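## Task

Separate both test-sieve stacks on the work bench (each stack is a pan, a sieve and a cover) and place all six pieces entirely within the tote. Then move the tote onto the steel shelf at the end wall so that it rests wholly on the shelf with nothing overhanging. No cover or sieve may have any portion of its lower rim (skirt) sitting inside another piece. One or both robots may be used. At the end the robots must have released everything and backed away, and nothing may rely on a robot to stay in place. A robot that tips over or is left leaning means failure.

## Robot and tools

Robots: r1 and r2 are identical Hello Robot Stretch 3 units. Each has a differential-drive base (0.33 m long, 0.34 m wide, a passive omni wheel at the back), a lift on a mast, and one telescoping arm that sticks out to the robot's RIGHT. The base cannot move sideways, so to move the gripper forward or back you drive the base. Turning in place pivots about the point midway between the drive wheels, 0.05 m behind the front edge. With the arm pulled in and the wrist folded, a turn sweeps a 0.28 m radius. An unfolded level wrist reaches beyond that.

Frames: the base frame has its origin on the floor between the drive wheels, x forward, y left, z up. hand_pose is reported in it, at the point where closed fingertips meet. The odometry frame is the base frame at scene start. Each robot reports in its own frames, so only images, lidar_m, wrist_depth_mm and head_depth_mm reveal where the robots are relative to each other.

execute_actions: arguments are "actions" (a list holding one action, or empty to just read state and images) and optional "cameras" (names such as r1_head_camera, r1_nav_camera, r1_wrist_camera, r2_head_camera, r2_nav_camera, r2_wrist_camera, or "all"; omitted or null means all, [] means none). The action is an object keyed by "r1" and/or "r2". Each robot entry may hold:
- "base": exactly one of {"translate_m": d}, a relative drive in metres from the current base position, forward positive, -1 to 1; or {"rotate_rad": d}, a relative in-place turn in radians, left/counter-clockwise positive, -3.2 to 3.2.
- "joints": absolute targets by name: lift_m 0 to 1.1 (arm height); arm_m 0 to 0.52 (extension); wrist_yaw_rad -1.345 to 4.42 (0 along the arm, positive toward the front, 3.0 folded over the base); wrist_pitch_rad -1.57 to 0.451 (0 level, negative tips fingers down); wrist_roll_rad -2.911 to 2.911 (0 fingers side by side); gripper_m -0.089 to 0.179 (larger is wider; the true tip gap is smaller by about 0.007 when nearly shut and 0.025 when fully open, zero under 0.007); head_pan_rad -3.953 to 1.73 (0 forward, positive left, -1.57 toward the arm); head_tilt_rad -1.53 to 0.419 (negative down).
- "contact_limits": {"arm_m": effort percent 1 to 100}; the arm stops (contact_stop) when its effort hits that value, and it also caps holding force until the next action.
All motions in one action start together; no action runs past 15 s. Unknown keys or out-of-range values cause rejection and nothing moves. Omitted joints or robots may keep driving toward earlier targets unseen. If a result reports a stop, the rest of that reply's motion calls are skipped.

wait {"seconds": 0-10} lets time pass with no new command and returns state and images. zoom_image {"camera", "region": [x0,y0,x1,y1] pixels, max 504x504} enlarges part of that camera's latest full image. finished_scene {"scene": n} ends the scene irreversibly and reports success; replying without a tool call ends everything.

Result lines: base_status and joint_status tell how each motion ended: done (for the base, wheels turned the commanded amount even if slipping), off_target (stopped short, may still push), contact_stop, time_out, torque_fault (old target dropped; holds where it rests unless slack). After a contact_stop the arm or lift goes slack until commanded again; a loaded slack lift may sink. on_its_own covers uncommanded items; its "held at" is a target, not the position. motor_effort is percent, positive toward higher joint values, with peak in brackets; readings carry fixed bias and noise. Effort outside rest range at rest suggests pushing or carrying. Positive wheel effort pushes forward. lidar_m: 12 distances in 30-degree sectors from straight ahead counter-clockwise (4th left, 7th behind, 10th right), in a plane 0.17 m up, range 0.15-12 m, blind to clear objects and own body, sees the other robot; "-" is nothing. wrist_depth_mm and head_depth_mm are 7x7 grids of median depth (head one is sideways). base_odometry counts wheel turns only; turned_by_wheels and turned_by_imu give turning since last result; base_tilt gives forward/right lean in degrees with a fixed bias up to about 4.

Speed: the base is fast only with lift_m under 0.30, arm_m under 0.03 and wrist_yaw_rad over 2.54; otherwise about 0.10 m/s.

Gripping: command gripper_m below the object width to grasp; release by opening at least 0.02 beyond where contact occurred. Neither the reading nor done confirms a hold. Re-squeeze by sending a different value.

Avoid: folding or unfolding the wrist except with lift_m 0.32-0.95, wrist_pitch_rad -0.4, roll near 0; after folding, lift can go down to 0.25. With wrist_yaw_rad below -0.4 keep pitch at -0.5 or lower. Pushing the arm into something rigid with the gripper above roughly 0.45 m, pushing again after a contact stop, or driving while holding something fixed can tip the robot; if it snags, reverse in small steps, free the gripper, and lower lift to about 0.2 if still leaning. Any hard contact between robots fails the run; once bases touch, even millimetres more is too much. Equal drive commands can differ by up to 2.5 cm per metre, which matters when carrying one load together. Wrist servos shut off for 10 s after sustained strain. Objects may be nudged occasionally. Prevent drops, slams and hard pushes, and finish with all parts resting by themselves.

Each tool is called after "Request:" by a JSON object that holds its "api" and its "payload", one argument or row to a line.

## Session

Request:
{"api": "execute_actions", "payload": {
  "actions": []
}}

Scene clock: 0.00 s.
r1.base_odometry: x=+0.000 y=+0.000 heading=+0.000 (m, m, rad; r1's odometry frame)
r1.turned_by_wheels: +0.000 (rad since the last result)
r1.turned_by_imu: +0.000 (rad since the last result)
r1.base_tilt: forward=-0.2 right=-2.0 (deg)
r1.lidar_m: 1.37 2.26 5.56 1.25 0.81 0.74 0.74 0.92 1.83 3.29 4.05 4.03
r1.head_depth_mm: 2143 3207 3699 3705 3712 3398 2341 / 2137 3196 3816 3837 3793 3414 2341 / 2119 3191 - - - 1952 1959 / 2088 3121 - - - 1483 2028 / 2120 3230 - - - 1480 2256 / 2101 3171 - - - 1587 2169 / 2116 3165 - - - 1595 2238
r1.base_status: not commanded
r1.joint_positions: lift_m=+0.329 arm_m=+0.001 wrist_yaw_rad=+3.030 wrist_pitch_rad=-0.347 wrist_roll_rad=-0.008 gripper_m=+0.037 head_pan_rad=+0.011 head_tilt_rad=+0.005
r1.joint_status: not commanded
r1.motor_effort: left_wheel=+1 right_wheel=+1 lift_m=+37 arm_m=+0 wrist_yaw_rad=+0 wrist_pitch_rad=+7 wrist_roll_rad=+0 gripper_m=+0 head_pan_rad=+0 head_tilt_rad=+1 (%)
r1.hand_pose: x=+0.0048 y=+0.0857 z=+0.3580 quat_wxyz=(+0.161, +0.699, +0.084, +0.691) (m; r1's base frame)
r1.wrist_depth_mm: 671 - - - - - - / 699 - - - - - - / 713 - - - - - - / 721 836 953 951 965 957 - / 703 732 781 748 765 754 755 / 602 607 - 608 629 628 629 / 520 516 513 522 507 532 529
r2.base_odometry: x=+0.000 y=+0.000 heading=+0.000 (m, m, rad; r2's odometry frame)
r2.turned_by_wheels: +0.000 (rad since the last result)
r2.turned_by_imu: +0.000 (rad since the last result)
r2.base_tilt: forward=-0.5 right=+1.0 (deg)
r2.lidar_m: 3.77 4.03 1.30 1.41 5.28 2.00 0.94 0.75 0.74 0.80 1.20 3.48
r2.head_depth_mm: 2025 2982 3565 3611 3550 3455 2499 / 2033 3005 3731 3810 3821 3713 2528 / 2012 2984 - - - 3820 2541 / 2011 2963 - - - 3861 2537 / 1912 2923 - - - 3879 2561 / 2007 2924 - - - 3948 2545 / 1991 2555 - - - 3932 2573
r2.base_status: not commanded
r2.joint_positions: lift_m=+0.481 arm_m=+0.002 wrist_yaw_rad=+2.795 wrist_pitch_rad=-0.476 wrist_roll_rad=-0.002 gripper_m=+0.037 head_pan_rad=+0.008 head_tilt_rad=+0.009
r2.joint_status: not commanded
r2.motor_effort: left_wheel=+0 right_wheel=+0 lift_m=+19 arm_m=+0 wrist_yaw_rad=+0 wrist_pitch_rad=+7 wrist_roll_rad=+0 gripper_m=+0 head_pan_rad=+0 head_tilt_rad=+3 (%)
r2.hand_pose: x=+0.0524 y=+0.0570 z=+0.4806 quat_wxyz=(+0.283, +0.705, +0.046, +0.649) (m; r2's base frame)
r2.wrist_depth_mm: - - - - - - - / - - - - - - - / - - - - - - - / - - - - - - - / 823 844 856 919 894 906 935 / 702 - 711 727 749 756 742 / 603 - 621 629 620 633 640
pictures: r1_head_camera (sideways: a quarter turn clockwise sets it upright), r1_nav_camera (sideways: a quarter turn counterclockwise sets it upright), r1_wrist_camera, r2_head_camera (sideways: a quarter turn clockwise sets it upright), r2_nav_camera (sideways: a quarter turn counterclockwise sets it upright), r2_wrist_camera
Images, in order (width x height): r1_head_camera 896x504, r1_nav_camera 672x504, r1_wrist_camera 644x364, r2_head_camera 896x504, r2_nav_camera 672x504, r2_wrist_camera 644x364.

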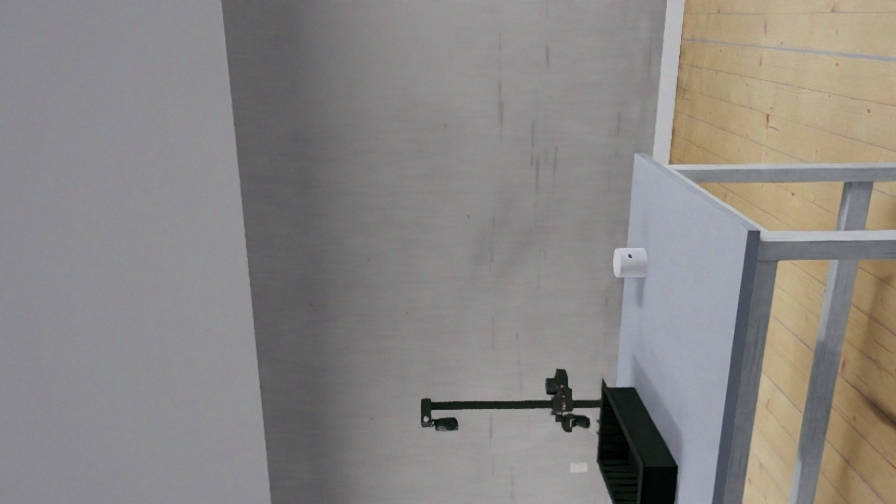

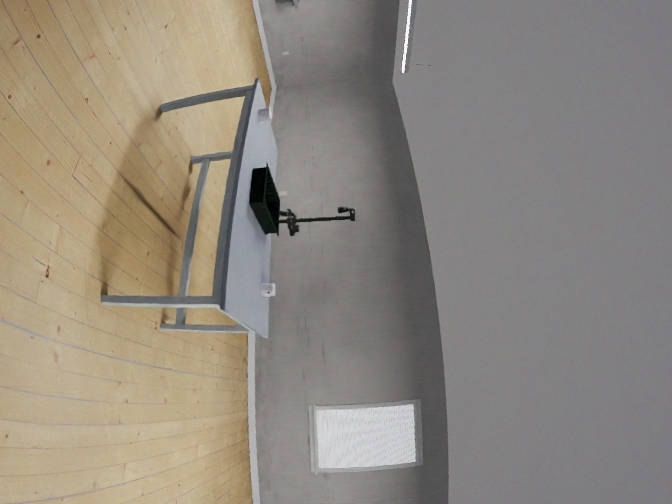

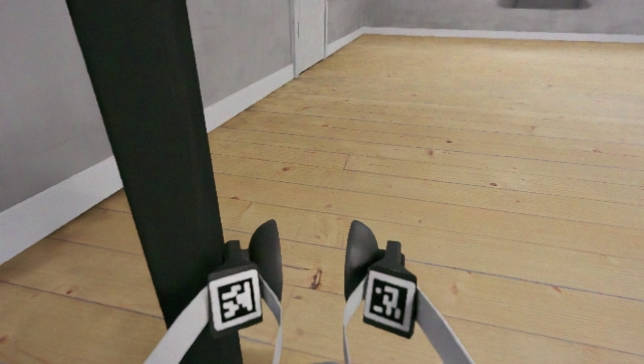

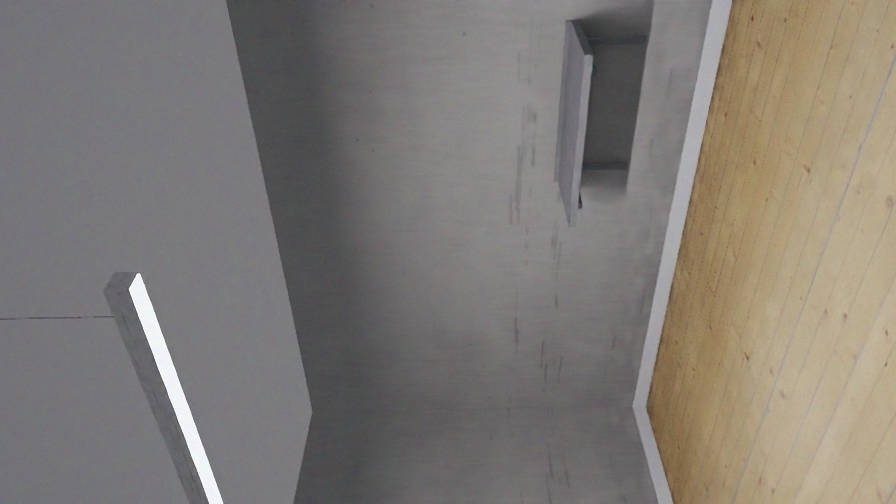

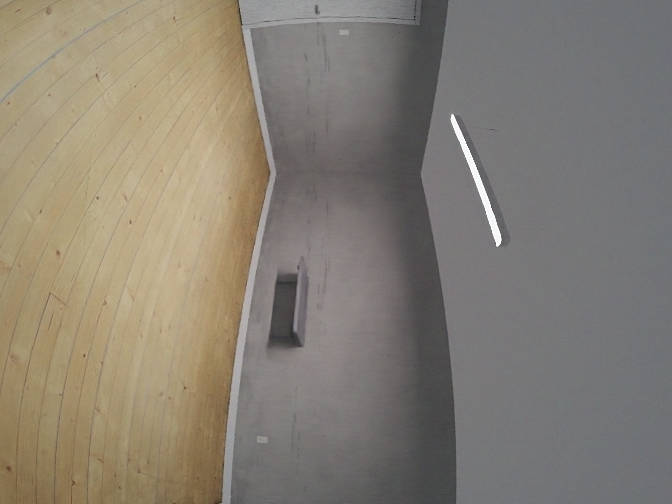

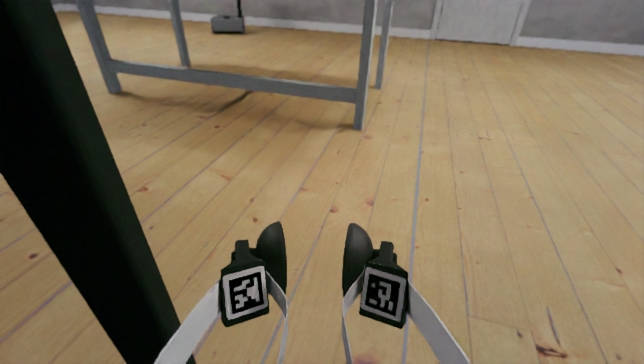

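Request:
{"api": "execute_actions", "payload": {
  "actions": [
    {"r1":{"joints":{"head_pan_rad":0.35,"head_tilt_rad":-0.3}},"r2":{"joints":{"head_pan_rad":1.3,"head_tilt_rad":-0.45}}}
  ],
  "cameras": ["r1_head_camera","r2_head_camera","r2_nav_camera"]
}}

Scene clock: 3.33 s.
r1.base_odometry: x=+0.000 y=+0.000 heading=+0.000 (m, m, rad; r1's odometry frame)
r1.turned_by_wheels: +0.000 (rad since the last result)
r1.turned_by_imu: -0.001 (rad since the last result)
r1.base_tilt: forward=-0.3 right=-2.2 (deg)
r1.lidar_m: 1.37 2.27 5.54 1.25 0.81 0.73 0.74 0.91 1.84 3.28 4.04 4.05
r1.head_depth_mm: 3697 3715 - 1752 1415 1836 1539 / 3832 - - 1722 2433 1982 1577 / - - - 1745 2520 1981 1587 / - - - 1810 2566 1955 1572 / - - - 2048 2654 1965 1575 / - - - 2263 2662 1977 1574 / - - - 3293 2523 1970 1575
r1.base_status: not commanded
r1.joint_positions: lift_m=+0.329 arm_m=+0.001 wrist_yaw_rad=+3.030 wrist_pitch_rad=-0.347 wrist_roll_rad=-0.008 gripper_m=+0.037 head_pan_rad=+0.343 head_tilt_rad=-0.296
r1.joint_status: all done
r1.motor_effort: left_wheel=+1(0) right_wheel=+0(1) lift_m=+38(37) arm_m=+0(0) wrist_yaw_rad=+1(1) wrist_pitch_rad=+7(8) wrist_roll_rad=+0(0) gripper_m=+0(1) head_pan_rad=+3(17) head_tilt_rad=-3(25) (%)
r1.hand_pose: x=+0.0048 y=+0.0857 z=+0.3580 quat_wxyz=(+0.161, +0.699, +0.084, +0.691) (m; r1's base frame)
r1.wrist_depth_mm: 670 - - - - - - / 696 - - - - - - / 703 - - - - - - / 725 857 927 964 971 983 - / 704 746 780 749 748 773 775 / 615 608 - 619 616 623 631 / 518 510 508 526 515 526 531
r2.base_odometry: x=+0.000 y=+0.000 heading=+0.000 (m, m, rad; r2's odometry frame)
r2.turned_by_wheels: +0.000 (rad since the last result)
r2.turned_by_imu: +0.001 (rad since the last result)
r2.base_tilt: forward=-0.5 right=+1.0 (deg)
r2.lidar_m: 3.76 4.03 1.30 1.41 5.28 1.99 0.94 0.75 0.74 0.80 1.20 3.48
r2.head_depth_mm: 3391 3640 3931 3050 2229 1729 1425 / 3527 3794 3887 1433 2067 1675 1423 / 3664 3885 - 1535 2234 1667 1419 / 3749 - 2084 2666 2228 1701 1431 / 3889 - 1954 2689 2238 1735 1435 / 3980 - 1896 2797 2242 1737 1425 / - - 2147 2711 2253 1735 1426
r2.base_status: not commanded
r2.joint_positions: lift_m=+0.481 arm_m=+0.002 wrist_yaw_rad=+2.795 wrist_pitch_rad=-0.476 wrist_roll_rad=-0.002 gripper_m=+0.037 head_pan_rad=+1.293 head_tilt_rad=-0.444
r2.joint_status: all done
r2.motor_effort: left_wheel=+0(1) right_wheel=+0(0) lift_m=+20(19) arm_m=+0(0) wrist_yaw_rad=+0(0) wrist_pitch_rad=+7(7) wrist_roll_rad=+0(0) gripper_m=+0(1) head_pan_rad=+2(32) head_tilt_rad=-4(33) (%)
r2.hand_pose: x=+0.0524 y=+0.0570 z=+0.4806 quat_wxyz=(+0.283, +0.705, +0.046, +0.649) (m; r2's base frame)
r2.wrist_depth_mm: - - - - - - - / - - - - - - - / - - - - - - - / - - - - - - - / 849 851 878 899 901 861 907 / 697 - 712 741 754 746 744 / 605 - 610 620 618 633 632
pictures: r1_head_camera (sideways: a quarter turn clockwise sets it upright), r2_head_camera (sideways: a quarter turn clockwise sets it upright), r2_nav_camera (sideways: a quarter turn counterclockwise sets it upright)
camera_calibration (this result's frames):
r1_head_camera: T_world_to_cam=[[-0.292588, -0.0909065, -0.951908, 1.26657], [-0.293972, 0.955814, -0.000921456, 0.0087208], [0.90993, 0.279564, -0.306383, 0.345374], [0, 0, 0, 1]] pos_world=[0.0588796, 0.0102495, 1.31148]
r2_head_camera: T_world_to_cam=[[-0.104568, -0.383721, -0.91751, 1.21226], [-0.958261, 0.285709, -0.0102774, 0.0210936], [0.266085, 0.878139, -0.397581, 0.470539], [0, 0, 0, 1]] pos_world=[0.0217727, 0.0459431, 1.29955]
r2_nav_camera: T_world_to_cam=[[0.135771, 0.430097, 0.892515, -1.11881], [0.945032, -0.326692, 0.0136711, 0.0305622], [0.297457, 0.841599, -0.450811, 0.547363], [0, 0, 0, 1]] pos_world=[-0.0397973, 0.0305231, 1.2449]
Images, in order (width x height): r1_head_camera 896x504, r2_head_camera 896x504, r2_nav_camera 672x504.

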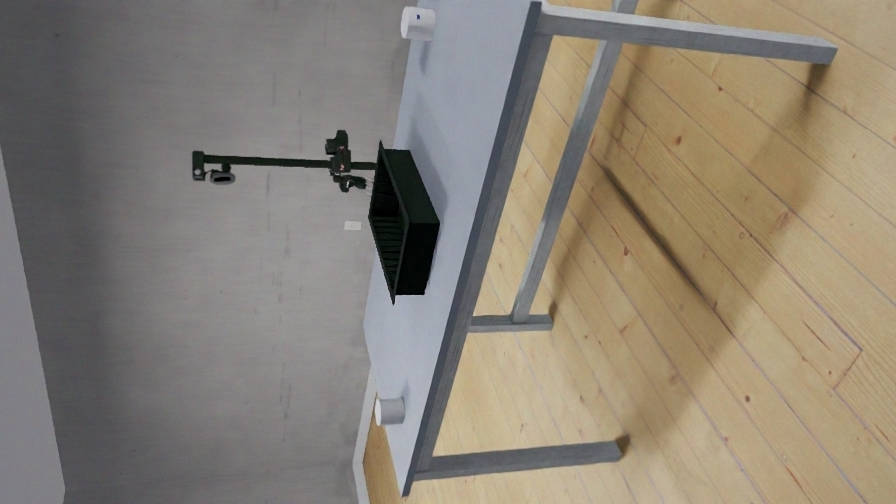

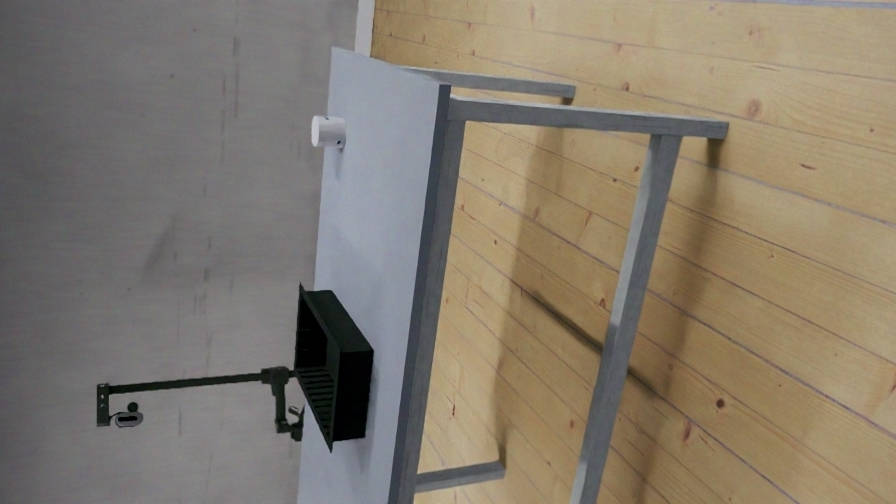

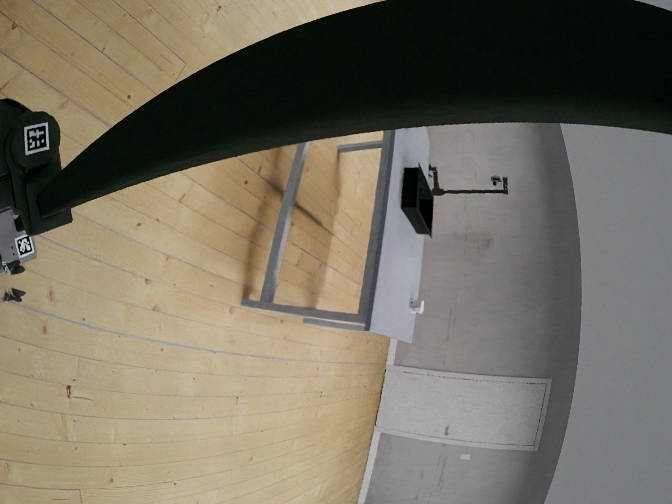

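Request:
{"api": "execute_actions", "payload": {
  "actions": [
    {"r1":{"base":{"rotate_rad":0.716},"joints":{"lift_m":0.28,"wrist_pitch_rad":-0.4}},"r2":{"base":{"rotate_rad":1.894},"joints":{"lift_m":0.28,"wrist_yaw_rad":3.0,"wrist_pitch_rad":-0.4}}}
  ],
  "cameras": []
}}

Request:
{"api": "execute_actions", "payload": {
  "actions": [
    {"r1":{"base":{"translate_m":1.0}},"r2":{"base":{"translate_m":1.0}}}
  ],
  "cameras": []
}}

Request:
{"api": "execute_actions", "payload": {
  "actions": [
    {"r1":{"base":{"translate_m":1.0}},"r2":{"base":{"translate_m":0.65}}}
  ],
  "cameras": []
}}

Request:
{"api": "execute_actions", "payload": {
  "actions": [
    {"r1":{"base":{"rotate_rad":0.506},"joints":{"lift_m":0.9,"head_pan_rad":-1.57,"head_tilt_rad":-0.8}},"r2":{"base":{"rotate_rad":0.636},"joints":{"lift_m":0.9,"head_pan_rad":-1.57,"head_tilt_rad":-0.8}}}
  ],
  "cameras": ["r1_head_camera","r2_head_camera","r2_nav_camera","r1_nav_camera"]
}}

Scene clock: 10.50 s.
r1.base_odometry: x=+0.000 y=+0.000 heading=+0.716 (m, m, rad; r1's odometry frame)
r1.turned_by_wheels: +0.716 (rad since the last result)
r1.turned_by_imu: +0.708 (rad since the last result)
r1.base_tilt: forward=-0.2 right=-2.2 (deg)
r1.lidar_m: 2.27 2.49 1.02 0.76 0.75 0.77 1.08 3.25 3.39 4.19 1.99 1.37
r1.head_depth_mm: - - - - 2676 1983 1584 / - - - - 2666 1986 1577 / - - - - 2665 1975 1573 / - - - - 2654 1997 1584 / - - - - 2646 1966 1559 / - - - - 2648 1959 1574 / - - - - 2642 1976 1571
r1.base_status: done
r1.joint_positions: lift_m=+0.280 arm_m=+0.001 wrist_yaw_rad=+3.030 wrist_pitch_rad=-0.414 wrist_roll_rad=-0.008 gripper_m=+0.037 head_pan_rad=+0.343 head_tilt_rad=-0.297
r1.joint_status: all done
r1.motor_effort: left_wheel=-1(10) right_wheel=+3(9) lift_m=+32(33) arm_m=+0(0) wrist_yaw_rad=+1(1) wrist_pitch_rad=+7(7) wrist_roll_rad=+0(0) gripper_m=+0(1) head_pan_rad=+1(2) head_tilt_rad=-2(3) (%)
r1.hand_pose: x=+0.0039 y=+0.0779 z=+0.2938 quat_wxyz=(+0.184, +0.696, +0.107, +0.686) (m; r1's base frame)
r1.wrist_depth_mm: 543 - 725 854 - - - / 579 - 771 873 - - - / 617 - 830 949 - - - / 644 689 758 754 757 777 775 / 611 601 640 611 618 613 620 / 502 516 - 513 524 522 530 / 447 - - - 431 444 446
r2.base_odometry: x=+0.000 y=+0.000 heading=+1.894 (m, m, rad; r2's odometry frame)
r2.turned_by_wheels: +1.894 (rad since the last result)
r2.turned_by_imu: +1.875 (rad since the last result)
r2.base_tilt: forward=-0.5 right=+1.0 (deg)
r2.lidar_m: 1.65 5.22 1.20 0.80 0.74 0.75 0.94 1.97 3.53 4.35 1.30 1.30
r2.head_depth_mm: 1721 1928 2156 2468 2223 1727 1424 / 1434 1588 1742 1930 2072 1734 1430 / 1239 1330 1454 1590 1752 1737 1420 / 1084 1160 1241 1343 1454 1589 1425 / 966 1020 1090 1166 1253 1349 1389 / 867 915 964 1023 1091 1168 1251 / 792 828 869 920 976 1031 1100
r2.base_status: done
r2.joint_positions: lift_m=+0.280 arm_m=+0.002 wrist_yaw_rad=+2.999 wrist_pitch_rad=-0.420 wrist_roll_rad=-0.002 gripper_m=+0.037 head_pan_rad=+1.293 head_tilt_rad=-0.446
r2.joint_status: all done
r2.motor_effort: left_wheel=-2(7) right_wheel=+3(11) lift_m=+11(16) arm_m=+0(0) wrist_yaw_rad=+0(2) wrist_pitch_rad=+11(12) wrist_roll_rad=+0(0) gripper_m=-1(0) head_pan_rad=+2(2) head_tilt_rad=-2(4) (%)
r2.hand_pose: x=+0.0106 y=+0.0750 z=+0.2926 quat_wxyz=(+0.197, +0.699, +0.098, +0.680) (m; r2's base frame)
r2.wrist_depth_mm: 550 - 775 - - - - / 578 - 843 - - - - / 593 674 895 - - - - / 630 697 798 797 813 833 841 / 602 614 661 660 627 639 662 / 497 509 - 533 525 523 532 / 434 - - - 436 449 451
pictures: none
No camera images: the call's "cameras" was empty. Leave "cameras" out to get every camera's image.

Scene clock: 15.50 s.
r1.base_odometry: x=+0.755 y=+0.656 heading=+0.716 (m, m, rad; r1's odometry frame)
r1.turned_by_wheels: +0.000 (rad since the last result)
r1.turned_by_imu: -0.002 (rad since the last result)
r1.base_tilt: forward=-0.1 right=-2.3 (deg)
r1.lidar_m: 1.27 4.22 1.67 1.25 1.22 1.26 1.78 4.13 4.33 0.94 1.48 1.55
r1.head_depth_mm: - - - - 2660 1986 1579 / - - - - 2660 1970 1585 / - - - - 2684 1975 1579 / - - - - 2646 1982 1570 / - - - - 2627 1987 1574 / - - - - 2669 1982 1566 / 3853 - - - 2660 1966 1570
r1.base_status: done
r1.joint_positions: lift_m=+0.280 arm_m=+0.001 wrist_yaw_rad=+3.030 wrist_pitch_rad=-0.414 wrist_roll_rad=-0.008 gripper_m=+0.037 head_pan_rad=+0.343 head_tilt_rad=-0.297
r1.joint_status: not commanded
r1.motor_effort: left_wheel=-2(8) right_wheel=+3(8) lift_m=+32(32) arm_m=+0(0) wrist_yaw_rad=+1(1) wrist_pitch_rad=+7(7) wrist_roll_rad=+0(0) gripper_m=+0(0) head_pan_rad=+2(3) head_tilt_rad=-2(1) (%)
r1.hand_pose: x=+0.0039 y=+0.0779 z=+0.2938 quat_wxyz=(+0.184, +0.696, +0.107, +0.686) (m; r1's base frame)
r1.wrist_depth_mm: 881 - - - - - - / 954 - - - - - - / 942 - - - - - - / 723 740 759 768 761 765 769 / 598 585 626 608 612 621 630 / 502 506 - 508 509 516 531 / 450 - - - 431 445 449
r2.base_odometry: x=-0.317 y=+0.948 heading=+1.894 (m, m, rad; r2's odometry frame)
r2.turned_by_wheels: +0.000 (rad since the last result)
r2.turned_by_imu: +0.006 (rad since the last result)
r2.base_tilt: forward=-0.5 right=+1.0 (deg)
r2.lidar_m: 0.90 4.44 2.16 1.44 1.33 1.35 1.71 3.60 4.33 0.76 0.70 0.71
r2.head_depth_mm: 3117 3467 3889 3074 2182 1731 1409 / 2620 2893 3183 3108 2214 1736 1419 / 2264 2423 2634 2767 2203 1726 1431 / 1954 2095 2239 2454 2228 1730 1424 / 1766 1835 1971 2104 2156 1749 1430 / 1590 1670 1766 1877 1970 1739 1426 / 1436 1511 1594 1684 1774 1735 1427
r2.base_status: done
r2.joint_positions: lift_m=+0.280 arm_m=+0.002 wrist_yaw_rad=+2.999 wrist_pitch_rad=-0.420 wrist_roll_rad=-0.002 gripper_m=+0.037 head_pan_rad=+1.293 head_tilt_rad=-0.446
r2.joint_status: not commanded
r2.motor_effort: left_wheel=-2(6) right_wheel=+3(11) lift_m=+11(12) arm_m=+0(1) wrist_yaw_rad=+0(0) wrist_pitch_rad=+11(11) wrist_roll_rad=+0(1) gripper_m=+1(0) head_pan_rad=+2(3) head_tilt_rad=-3(3) (%)
r2.hand_pose: x=+0.0105 y=+0.0751 z=+0.2926 quat_wxyz=(+0.197, +0.699, +0.098, +0.680) (m; r2's base frame)
r2.wrist_depth_mm: 980 - - - - - - / - - - - - - - / - - - - - - - / 761 778 800 790 825 812 840 / 612 603 637 658 645 654 663 / 504 516 - 528 524 527 529 / 436 - - - 435 441 445
pictures: none
No camera images: the call's "cameras" was empty. Leave "cameras" out to get every camera's image.

Scene clock: 20.43 s.
r1.base_odometry: x=+1.509 y=+1.312 heading=+0.716 (m, m, rad; r1's odometry frame)
r1.turned_by_wheels: +0.000 (rad since the last result)
r1.turned_by_imu: -0.002 (rad since the last result)
r1.base_tilt: forward=-0.2 right=-2.4 (deg)
r1.lidar_m: 3.91 3.78 2.32 1.70 1.70 1.76 2.48 1.36 1.37 1.04 0.36 0.37
r1.head_depth_mm: 3538 3716 - - 2659 1980 1573 / 3421 3679 3869 - 2651 1982 1577 / 3377 3576 3792 3891 2615 1970 1575 / 3334 3524 3663 3815 2640 1969 1581 / 3258 3400 3565 3780 2652 1981 1568 / 3205 3354 3579 3670 2652 1958 1573 / 3076 3336 3532 3562 2658 1981 1569
r1.base_status: done
r1.joint_positions: lift_m=+0.280 arm_m=+0.001 wrist_yaw_rad=+3.030 wrist_pitch_rad=-0.414 wrist_roll_rad=-0.008 gripper_m=+0.037 head_pan_rad=+0.343 head_tilt_rad=-0.297
r1.joint_status: not commanded
r1.motor_effort: left_wheel=-2(8) right_wheel=+3(8) lift_m=+32(32) arm_m=+0(0) wrist_yaw_rad=+1(1) wrist_pitch_rad=+7(7) wrist_roll_rad=+0(0) gripper_m=+1(1) head_pan_rad=+3(3) head_tilt_rad=-2(1) (%)
r1.hand_pose: x=+0.0039 y=+0.0779 z=+0.2938 quat_wxyz=(+0.184, +0.696, +0.107, +0.686) (m; r1's base frame)
r1.wrist_depth_mm: - - - - - - - / - - - - - - - / 938 - - - - - - / 749 740 746 755 753 762 765 / 600 597 625 608 621 622 618 / 509 509 - 517 521 522 526 / 450 - - - 433 448 450
r2.base_odometry: x=-0.524 y=+1.565 heading=+1.894 (m, m, rad; r2's odometry frame)
r2.turned_by_wheels: +0.000 (rad since the last result)
r2.turned_by_imu: +0.004 (rad since the last result)
r2.base_tilt: forward=-0.4 right=+0.9 (deg)
r2.lidar_m: 0.40 3.92 2.78 1.85 1.72 1.74 2.21 4.69 0.51 0.34 0.32 0.32
r2.head_depth_mm: 3598 3847 3987 3052 2227 1737 1423 / 3370 3668 3963 3084 2228 1747 1421 / 2890 3132 3426 3137 2207 1739 1428 / 2552 2700 2954 2946 2212 1746 1421 / 2278 2420 2576 2708 2226 1747 1425 / 2018 2140 2258 2430 2229 1737 1437 / 1861 1941 2058 2174 2191 1750 1433
r2.base_status: done
r2.joint_positions: lift_m=+0.280 arm_m=+0.002 wrist_yaw_rad=+2.999 wrist_pitch_rad=-0.420 wrist_roll_rad=-0.002 gripper_m=+0.037 head_pan_rad=+1.293 head_tilt_rad=-0.446
r2.joint_status: not commanded
r2.motor_effort: left_wheel=-2(6) right_wheel=+4(11) lift_m=+12(12) arm_m=+0(0) wrist_yaw_rad=+0(1) wrist_pitch_rad=+11(11) wrist_roll_rad=+0(0) gripper_m=+1(0) head_pan_rad=+2(2) head_tilt_rad=-3(2) (%)
r2.hand_pose: x=+0.0105 y=+0.0751 z=+0.2926 quat_wxyz=(+0.197, +0.699, +0.098, +0.680) (m; r2's base frame)
r2.wrist_depth_mm: - - - - - - - / - - - - - - - / - - - - - - - / 771 777 798 795 801 794 865 / 601 616 651 655 638 639 650 / 500 506 - 532 529 522 527 / 440 - - - 435 452 447
pictures: none
No camera images: the call's "cameras" was empty. Leave "cameras" out to get every camera's image.

Scene clock: 26.90 s.
r1.base_odometry: x=+1.509 y=+1.312 heading=+1.222 (m, m, rad; r1's odometry frame)
r1.turned_by_wheels: +0.506 (rad since the last result)
r1.turned_by_imu: +0.499 (rad since the last result)
r1.base_tilt: forward=+0.0 right=-2.2 (deg)
r1.lidar_m: 3.79 2.37 1.72 1.69 1.75 2.41 1.36 1.36 1.04 0.36 0.37 3.90
r1.head_depth_mm: 2815 2679 874 724 - - 1170 / 2759 2669 872 723 - - 1169 / 2791 2650 865 670 639 - 1168 / 2756 1086 864 668 639 - - / 2749 1082 857 714 637 - 1125 / 2764 2610 910 711 628 - 1136 / 2739 2617 2092 1731 1457 1294 1154
r1.base_status: done
r1.joint_positions: lift_m=+0.900 arm_m=+0.001 wrist_yaw_rad=+3.030 wrist_pitch_rad=-0.414 wrist_roll_rad=-0.008 gripper_m=+0.037 head_pan_rad=-1.563 head_tilt_rad=-0.790
r1.joint_status: all done
r1.motor_effort: left_wheel=-3(11) right_wheel=+2(7) lift_m=+43(46) arm_m=+0(0) wrist_yaw_rad=+1(0) wrist_pitch_rad=+8(8) wrist_roll_rad=+0(0) gripper_m=+1(0) head_pan_rad=-3(31) head_tilt_rad=-5(34) (%)
r1.hand_pose: x=+0.0039 y=+0.0778 z=+0.9133 quat_wxyz=(+0.184, +0.696, +0.107, +0.686) (m; r1's base frame)
r1.wrist_depth_mm: - - - - - - - / - - - - - - - / - - - - - - - / - - - - - - - / - - - - - - - / - - - - - - - / - - - - - - -
r2.base_odometry: x=-0.524 y=+1.565 heading=+2.529 (m, m, rad; r2's odometry frame)
r2.turned_by_wheels: +0.636 (rad since the last result)
r2.turned_by_imu: +0.631 (rad since the last result)
r2.base_tilt: forward=-0.5 right=+1.0 (deg)
r2.lidar_m: 3.92 2.48 1.79 1.72 1.78 2.41 4.80 0.46 0.33 0.32 0.33 4.10
r2.head_depth_mm: 2778 2880 878 741 - - 1155 / 2803 2888 911 742 655 - 1180 / 2774 2933 910 741 650 - - / 2791 2931 912 746 643 - 1102 / 2770 2920 913 745 614 - 1093 / 2763 2946 917 744 628 565 1187 / 2748 2913 918 743 630 566 899
r2.base_status: done
r2.joint_positions: lift_m=+0.900 arm_m=+0.002 wrist_yaw_rad=+2.999 wrist_pitch_rad=-0.420 wrist_roll_rad=-0.002 gripper_m=+0.037 head_pan_rad=-1.563 head_tilt_rad=-0.791
r2.joint_status: all done
r2.motor_effort: left_wheel=-2(9) right_wheel=+3(11) lift_m=+27(29) arm_m=+1(1) wrist_yaw_rad=-1(0) wrist_pitch_rad=+10(11) wrist_roll_rad=+0(0) gripper_m=+0(0) head_pan_rad=-3(30) head_tilt_rad=-6(34) (%)
r2.hand_pose: x=+0.0105 y=+0.0751 z=+0.9118 quat_wxyz=(+0.196, +0.699, +0.098, +0.680) (m; r2's base frame)
r2.wrist_depth_mm: - - - - - - - / - - - - - - - / - - - - - - - / - - - - - - - / - - - - - - - / - - - - - - - / - - - - - - -
pictures: r1_head_camera (sideways: a quarter turn clockwise sets it upright), r1_nav_camera (sideways: a quarter turn counterclockwise sets it upright), r2_head_camera (sideways: a quarter turn clockwise sets it upright), r2_nav_camera (sideways: a quarter turn counterclockwise sets it upright)
camera_calibration (this result's frames):
r1_head_camera: T_world_to_cam=[[0.0070072, 0.721259, -0.69263, 0.926648], [0.999289, -0.03071, -0.0218698, 0.0280969], [-0.0370445, -0.691984, -0.720962, 0.890549], [0, 0, 0, 1]] pos_world=[-0.00158017, -0.0512456, 1.28449]
r1_nav_camera: T_world_to_cam=[[-0.0381223, -0.74203, 0.669281, -0.828069], [-0.99863, 0.00427379, -0.0521436, 0.121074], [0.0358318, -0.670353, -0.741177, 0.91988], [0, 0, 0, 1]] pos_world=[0.056379, 0.00167457, 1.24232]
r2_head_camera: T_world_to_cam=[[-0.0102175, 0.685694, -0.727819, 0.96435], [0.999907, 0.000410903, -0.01365, 0.0135341], [-0.00906068, -0.72789, -0.685634, 0.846984], [0, 0, 0, 1]] pos_world=[0.00399465, -0.044743, 1.28278]
r2_nav_camera: T_world_to_cam=[[-0.00672806, -0.727335, 0.68625, -0.849051], [-0.998747, 0.0389259, 0.0314646, 0.0192645], [-0.0495982, -0.685178, -0.726685, 0.90837], [0, 0, 0, 1]] pos_world=[0.0585814, 0.00410069, 1.24215]
Images, in order (width x height): r1_head_camera 896x504, r1_nav_camera 672x504, r2_head_camera 896x504, r2_nav_camera 672x504.

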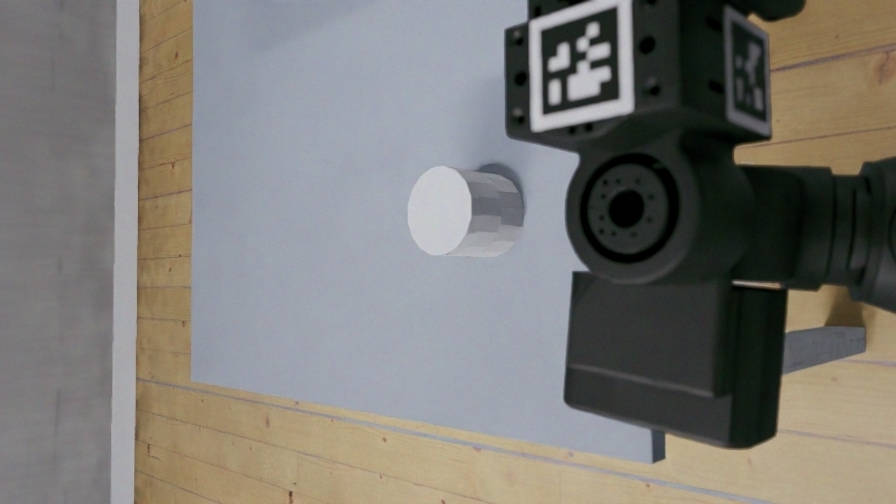

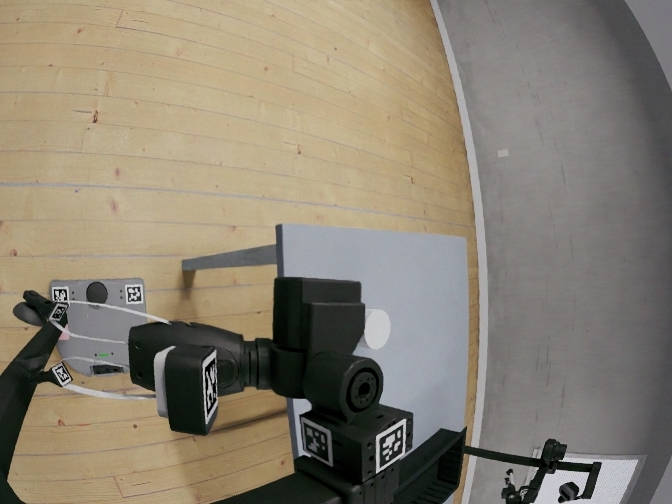

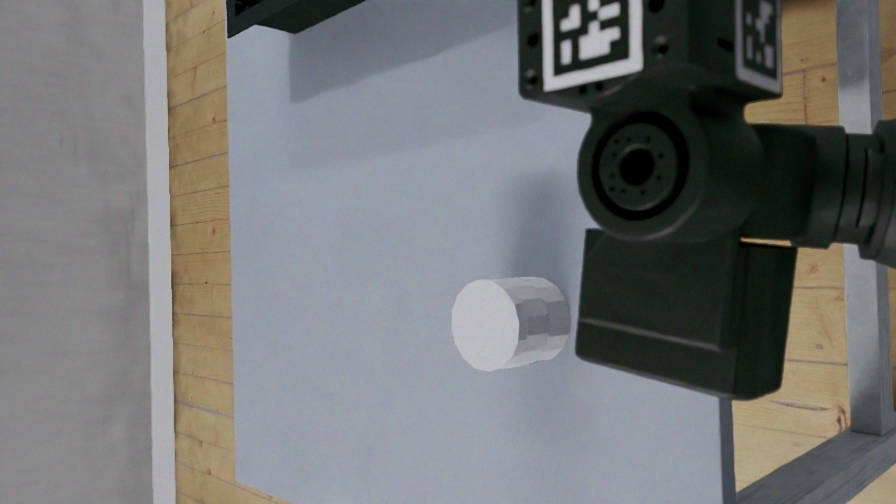

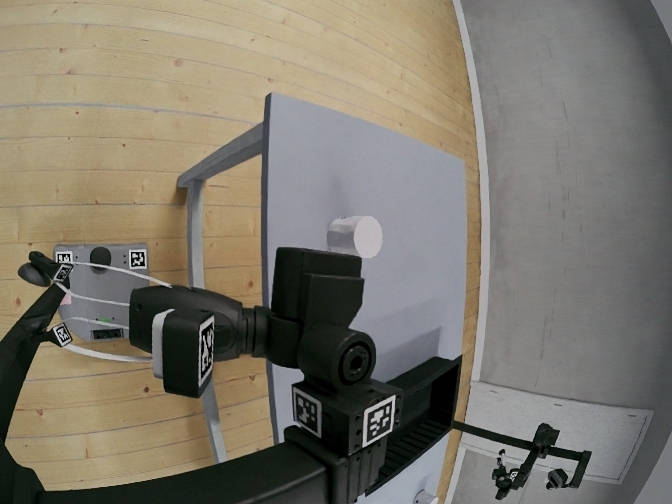

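Request:
{"api": "execute_actions", "payload": {
  "actions": [
    {"r1":{"joints":{"lift_m":0.94,"wrist_yaw_rad":0,"gripper_m":0.15}},"r2":{"base":{"translate_m":0.125},"joints":{"lift_m":0.94,"wrist_yaw_rad":0,"gripper_m":0.15}}}
  ],
  "cameras": ["r1_wrist_camera","r2_wrist_camera"]
}}

Request:
{"api": "execute_actions", "payload": {
  "actions": [
    {"r1":{"joints":{"lift_m":1.05,"wrist_pitch_rad":-1.5,"arm_m":0.2}},"r2":{"joints":{"lift_m":1.05,"wrist_pitch_rad":-1.5,"arm_m":0.2}}}
  ],
  "cameras": ["r1_wrist_camera","r2_wrist_camera","r1_head_camera","r2_head_camera"]
}}

Scene clock: 31.17 s.
r1.base_odometry: x=+1.509 y=+1.312 heading=+1.222 (m, m, rad; r1's odometry frame)
r1.turned_by_wheels: +0.000 (rad since the last result)
r1.turned_by_imu: -0.001 (rad since the last result)
r1.base_tilt: forward=-0.1 right=-2.3 (deg)
r1.lidar_m: 3.78 2.38 1.71 1.69 1.76 2.41 1.36 1.36 1.04 0.36 0.37 3.92
r1.head_depth_mm: 2783 2673 877 - - - - / 2792 2659 871 - - - 1116 / 2754 2637 864 739 - - 1129 / 2755 1085 863 - - - 1122 / 2799 1079 859 713 600 1255 1122 / 2748 2587 911 710 605 766 1156 / 2734 2571 2072 1724 1451 1306 1157
r1.base_status: not commanded
r1.joint_positions: lift_m=+0.940 arm_m=+0.001 wrist_yaw_rad=+0.003 wrist_pitch_rad=-0.414 wrist_roll_rad=-0.008 gripper_m=+0.150 head_pan_rad=-1.563 head_tilt_rad=-0.790
r1.joint_status: all done
r1.motor_effort: left_wheel=-2(3) right_wheel=+3(3) lift_m=+43(45) arm_m=+0(0) wrist_yaw_rad=-4(4) wrist_pitch_rad=+8(8) wrist_roll_rad=+0(0) gripper_m=+0(86) head_pan_rad=-3(3) head_tilt_rad=-5(6) (%)
r1.hand_pose: x=-0.0208 y=-0.3705 z=+0.9533 quat_wxyz=(+0.695, +0.147, -0.689, -0.144) (m; r1's base frame)
r1.wrist_depth_mm: - - - - - - - / - - - - - - - / - - - 747 751 757 640 / - - 600 570 571 577 559 / - - 465 461 470 491 469 / - - 385 323 369 - 397 / - - 332 326 327 327 342
r2.base_odometry: x=-0.626 y=+1.637 heading=+2.529 (m, m, rad; r2's odometry frame)
r2.turned_by_wheels: +0.000 (rad since the last result)
r2.turned_by_imu: +0.001 (rad since the last result)
r2.base_tilt: forward=-0.6 right=+1.0 (deg)
r2.lidar_m: 3.82 2.48 1.80 1.72 1.79 2.41 1.29 0.46 0.33 0.32 0.33 3.98
r2.head_depth_mm: 2783 2890 910 794 - - - / 2808 2905 910 783 - - 1123 / 2798 2877 910 - - - 994 / 2762 2900 913 787 - 565 1012 / 2740 2872 913 766 631 566 1183 / 2750 2935 911 744 627 566 897 / 2753 2948 2274 1796 645 566 1189
r2.base_status: done
r2.joint_positions: lift_m=+0.940 arm_m=+0.002 wrist_yaw_rad=+0.002 wrist_pitch_rad=-0.419 wrist_roll_rad=-0.002 gripper_m=+0.150 head_pan_rad=-1.563 head_tilt_rad=-0.791
r2.joint_status: all done
r2.motor_effort: left_wheel=-2(3) right_wheel=+4(8) lift_m=+27(28) arm_m=+0(0) wrist_yaw_rad=-1(1) wrist_pitch_rad=+10(10) wrist_roll_rad=+1(0) gripper_m=+1(82) head_pan_rad=-3(2) head_tilt_rad=-6(6) (%)
r2.hand_pose: x=-0.0211 y=-0.3710 z=+0.9519 quat_wxyz=(+0.693, +0.148, -0.690, -0.147) (m; r2's base frame)
r2.wrist_depth_mm: - - - - - - - / - - - - - - - / - - - - - 826 666 / - - 589 603 621 590 572 / - - 465 466 478 489 446 / - - 385 319 377 408 398 / - 311 325 306 319 323 332
pictures: r1_wrist_camera, r2_wrist_camera
camera_calibration (this result's frames):
r1_wrist_camera: T_world_to_cam=[[-0.999505, 0.0132992, 0.0285222, -0.0483465], [-0.0166956, 0.544183, -0.838801, 1.04029], [-0.0266766, -0.838861, -0.543691, 0.367331], [0, 0, 0, 1]] pos_world=[-0.0211551, -0.257325, 1.07369]
r2_wrist_camera: T_world_to_cam=[[-0.999669, 0.0113344, 0.0230996, -0.044199], [-0.0138999, 0.517599, -0.855511, 1.04915], [-0.021653, -0.855549, -0.51727, 0.342418], [0, 0, 0, 1]] pos_world=[-0.0221869, -0.249581, 1.0757]
Images, in order (width x height): r1_wrist_camera 644x364, r2_wrist_camera 644x364.

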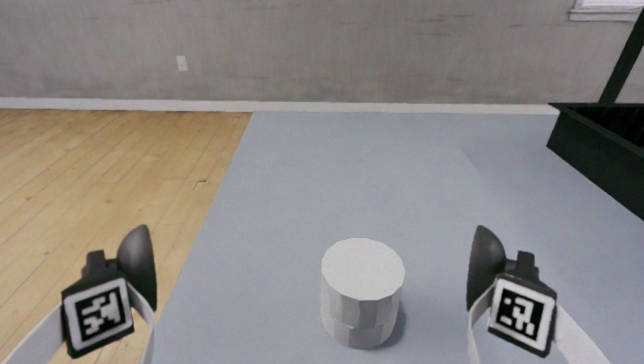

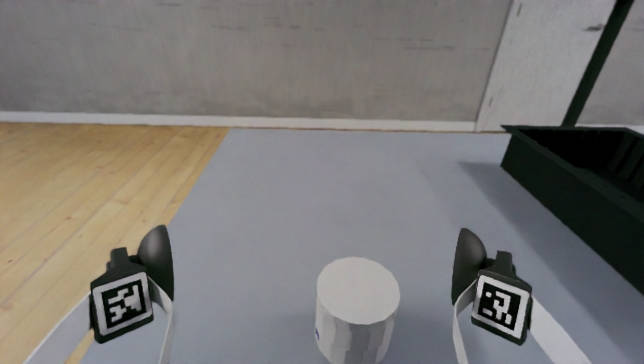

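Scene clock: 33.87 s.
r1.base_odometry: x=+1.509 y=+1.312 heading=+1.222 (m, m, rad; r1's odometry frame)
r1.turned_by_wheels: +0.000 (rad since the last result)
r1.turned_by_imu: -0.001 (rad since the last result)
r1.base_tilt: forward=-0.3 right=-2.2 (deg)
r1.lidar_m: 3.78 2.38 1.72 1.69 1.75 2.42 1.36 1.37 1.04 0.36 0.37 3.92
r1.head_depth_mm: - 1066 873 725 618 1298 1165 / - 1056 871 741 616 1289 1169 / - 1862 842 656 614 1294 1168 / - - - 667 611 1275 1167 / 2748 1080 837 715 612 1259 1127 / 2747 2621 908 730 609 770 1152 / 2718 2600 2082 1739 1460 1301 1160
r1.base_status: not commanded
r1.joint_positions: lift_m=+1.050 arm_m=+0.200 wrist_yaw_rad=+0.002 wrist_pitch_rad=-1.495 wrist_roll_rad=-0.008 gripper_m=+0.150 head_pan_rad=-1.563 head_tilt_rad=-0.790
r1.joint_status: all done
r1.motor_effort: left_wheel=-2(3) right_wheel=+2(2) lift_m=+43(45) arm_m=+3(1) wrist_yaw_rad=-2(4) wrist_pitch_rad=-4(9) wrist_roll_rad=+0(0) gripper_m=+0(1) head_pan_rad=-2(2) head_tilt_rad=-5(6) (%)
r1.hand_pose: x=-0.0216 y=-0.3401 z=+0.9312 quat_wxyz=(+0.521, +0.483, -0.516, -0.479) (m; r1's base frame)
r1.wrist_depth_mm: - - 314 312 248 318 322 / - - 316 316 319 321 325 / - - 318 323 324 326 330 / - - 323 324 324 331 330 / - - - 329 - 334 - / - - - - - - - / - - - - - - -
r2.base_odometry: x=-0.626 y=+1.637 heading=+2.529 (m, m, rad; r2's odometry frame)
r2.turned_by_wheels: +0.000 (rad since the last result)
r2.turned_by_imu: +0.001 (rad since the last result)
r2.base_tilt: forward=-0.5 right=+1.0 (deg)
r2.lidar_m: 3.79 2.47 1.80 1.72 1.78 2.41 1.29 0.46 0.33 0.32 0.33 3.97
r2.head_depth_mm: - 1914 910 740 624 564 1186 / - 2680 907 762 627 563 1178 / - - - 738 607 563 1192 / 2758 2931 - 744 628 564 1175 / 2762 2919 911 755 628 564 1180 / 2738 2915 914 746 630 566 900 / 2751 2914 2271 1801 644 567 1179
r2.base_status: not commanded
r2.joint_positions: lift_m=+1.050 arm_m=+0.200 wrist_yaw_rad=+0.000 wrist_pitch_rad=-1.494 wrist_roll_rad=-0.002 gripper_m=+0.150 head_pan_rad=-1.563 head_tilt_rad=-0.791
r2.joint_status: all done
r2.motor_effort: left_wheel=-2(2) right_wheel=+4(4) lift_m=+27(26) arm_m=+6(6) wrist_yaw_rad=+1(2) wrist_pitch_rad=-2(9) wrist_roll_rad=+0(0) gripper_m=+1(0) head_pan_rad=-2(3) head_tilt_rad=-5(5) (%)
r2.hand_pose: x=-0.0216 y=-0.3402 z=+0.9309 quat_wxyz=(+0.519, +0.481, -0.518, -0.480) (m; r2's base frame)
r2.wrist_depth_mm: - 316 321 324 325 328 330 / - 319 322 254 323 332 329 / - 321 323 324 329 335 334 / - 322 327 328 331 333 336 / - 328 329 330 334 337 341 / - - - 339 - - - / - - - - - - -
pictures: r1_head_camera (sideways: a quarter turn clockwise sets it upright), r1_wrist_camera, r2_head_camera (sideways: a quarter turn clockwise sets it upright), r2_wrist_camera
camera_calibration (this result's frames):
r1_head_camera: T_world_to_cam=[[0.00709138, 0.721259, -0.69263, 0.926648], [0.999285, -0.0308267, -0.0218698, 0.0280969], [-0.0371253, -0.69198, -0.720962, 0.890549], [0, 0, 0, 1]] pos_world=[-0.00158615, -0.0512447, 1.28449]
r1_wrist_camera: T_world_to_cam=[[-0.999429, -0.0183023, 0.0284144, -0.0595992], [-0.0158209, 0.996236, 0.0852208, 0.298488], [-0.0298672, 0.0847225, -0.995957, 1.11596], [0, 0, 0, 1]] pos_world=[-0.0215123, -0.393002, 1.0877]
r2_head_camera: T_world_to_cam=[[-0.0101105, 0.685695, -0.727819, 0.964349], [0.999907, 0.000254991, -0.01365, 0.0135341], [-0.00917418, -0.727889, -0.685634, 0.846985], [0, 0, 0, 1]] pos_world=[0.00398768, -0.0447427, 1.28278]
r2_wrist_camera: T_world_to_cam=[[-0.999646, -0.0134805, 0.0229178, -0.0528329], [-0.0123616, 0.998757, 0.0482819, 0.337577], [-0.0235402, 0.0479815, -0.998571, 1.1133], [0, 0, 0, 1]] pos_world=[-0.0224339, -0.391288, 1.09663]
Images, in order (width x height): r1_head_camera 896x504, r1_wrist_camera 644x364, r2_head_camera 896x504, r2_wrist_camera 644x364.

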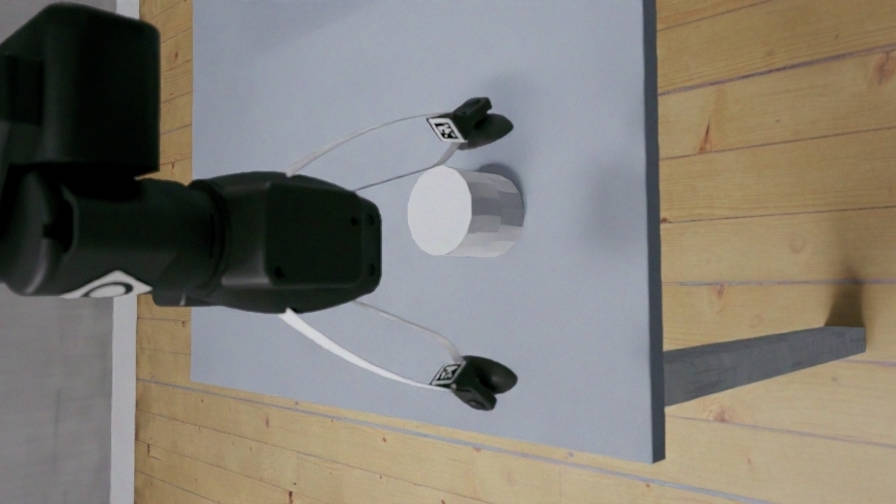

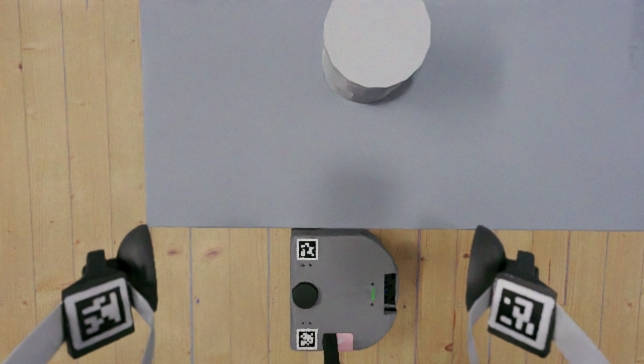

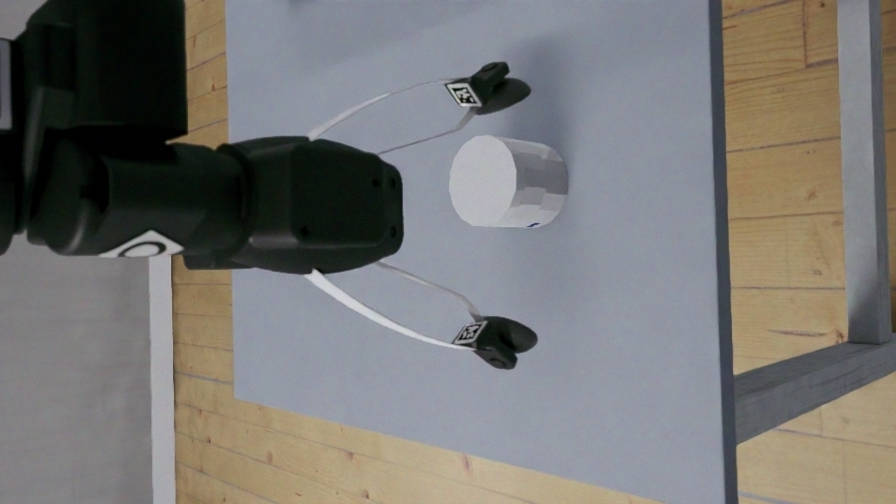

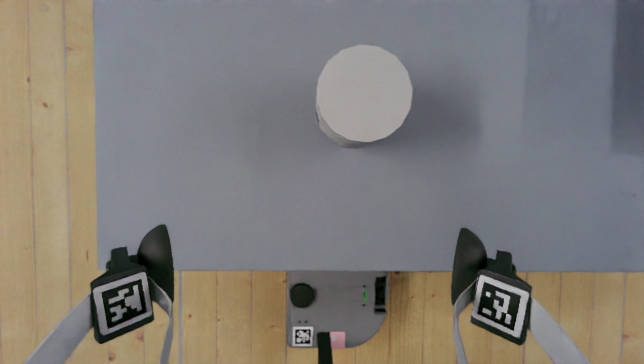

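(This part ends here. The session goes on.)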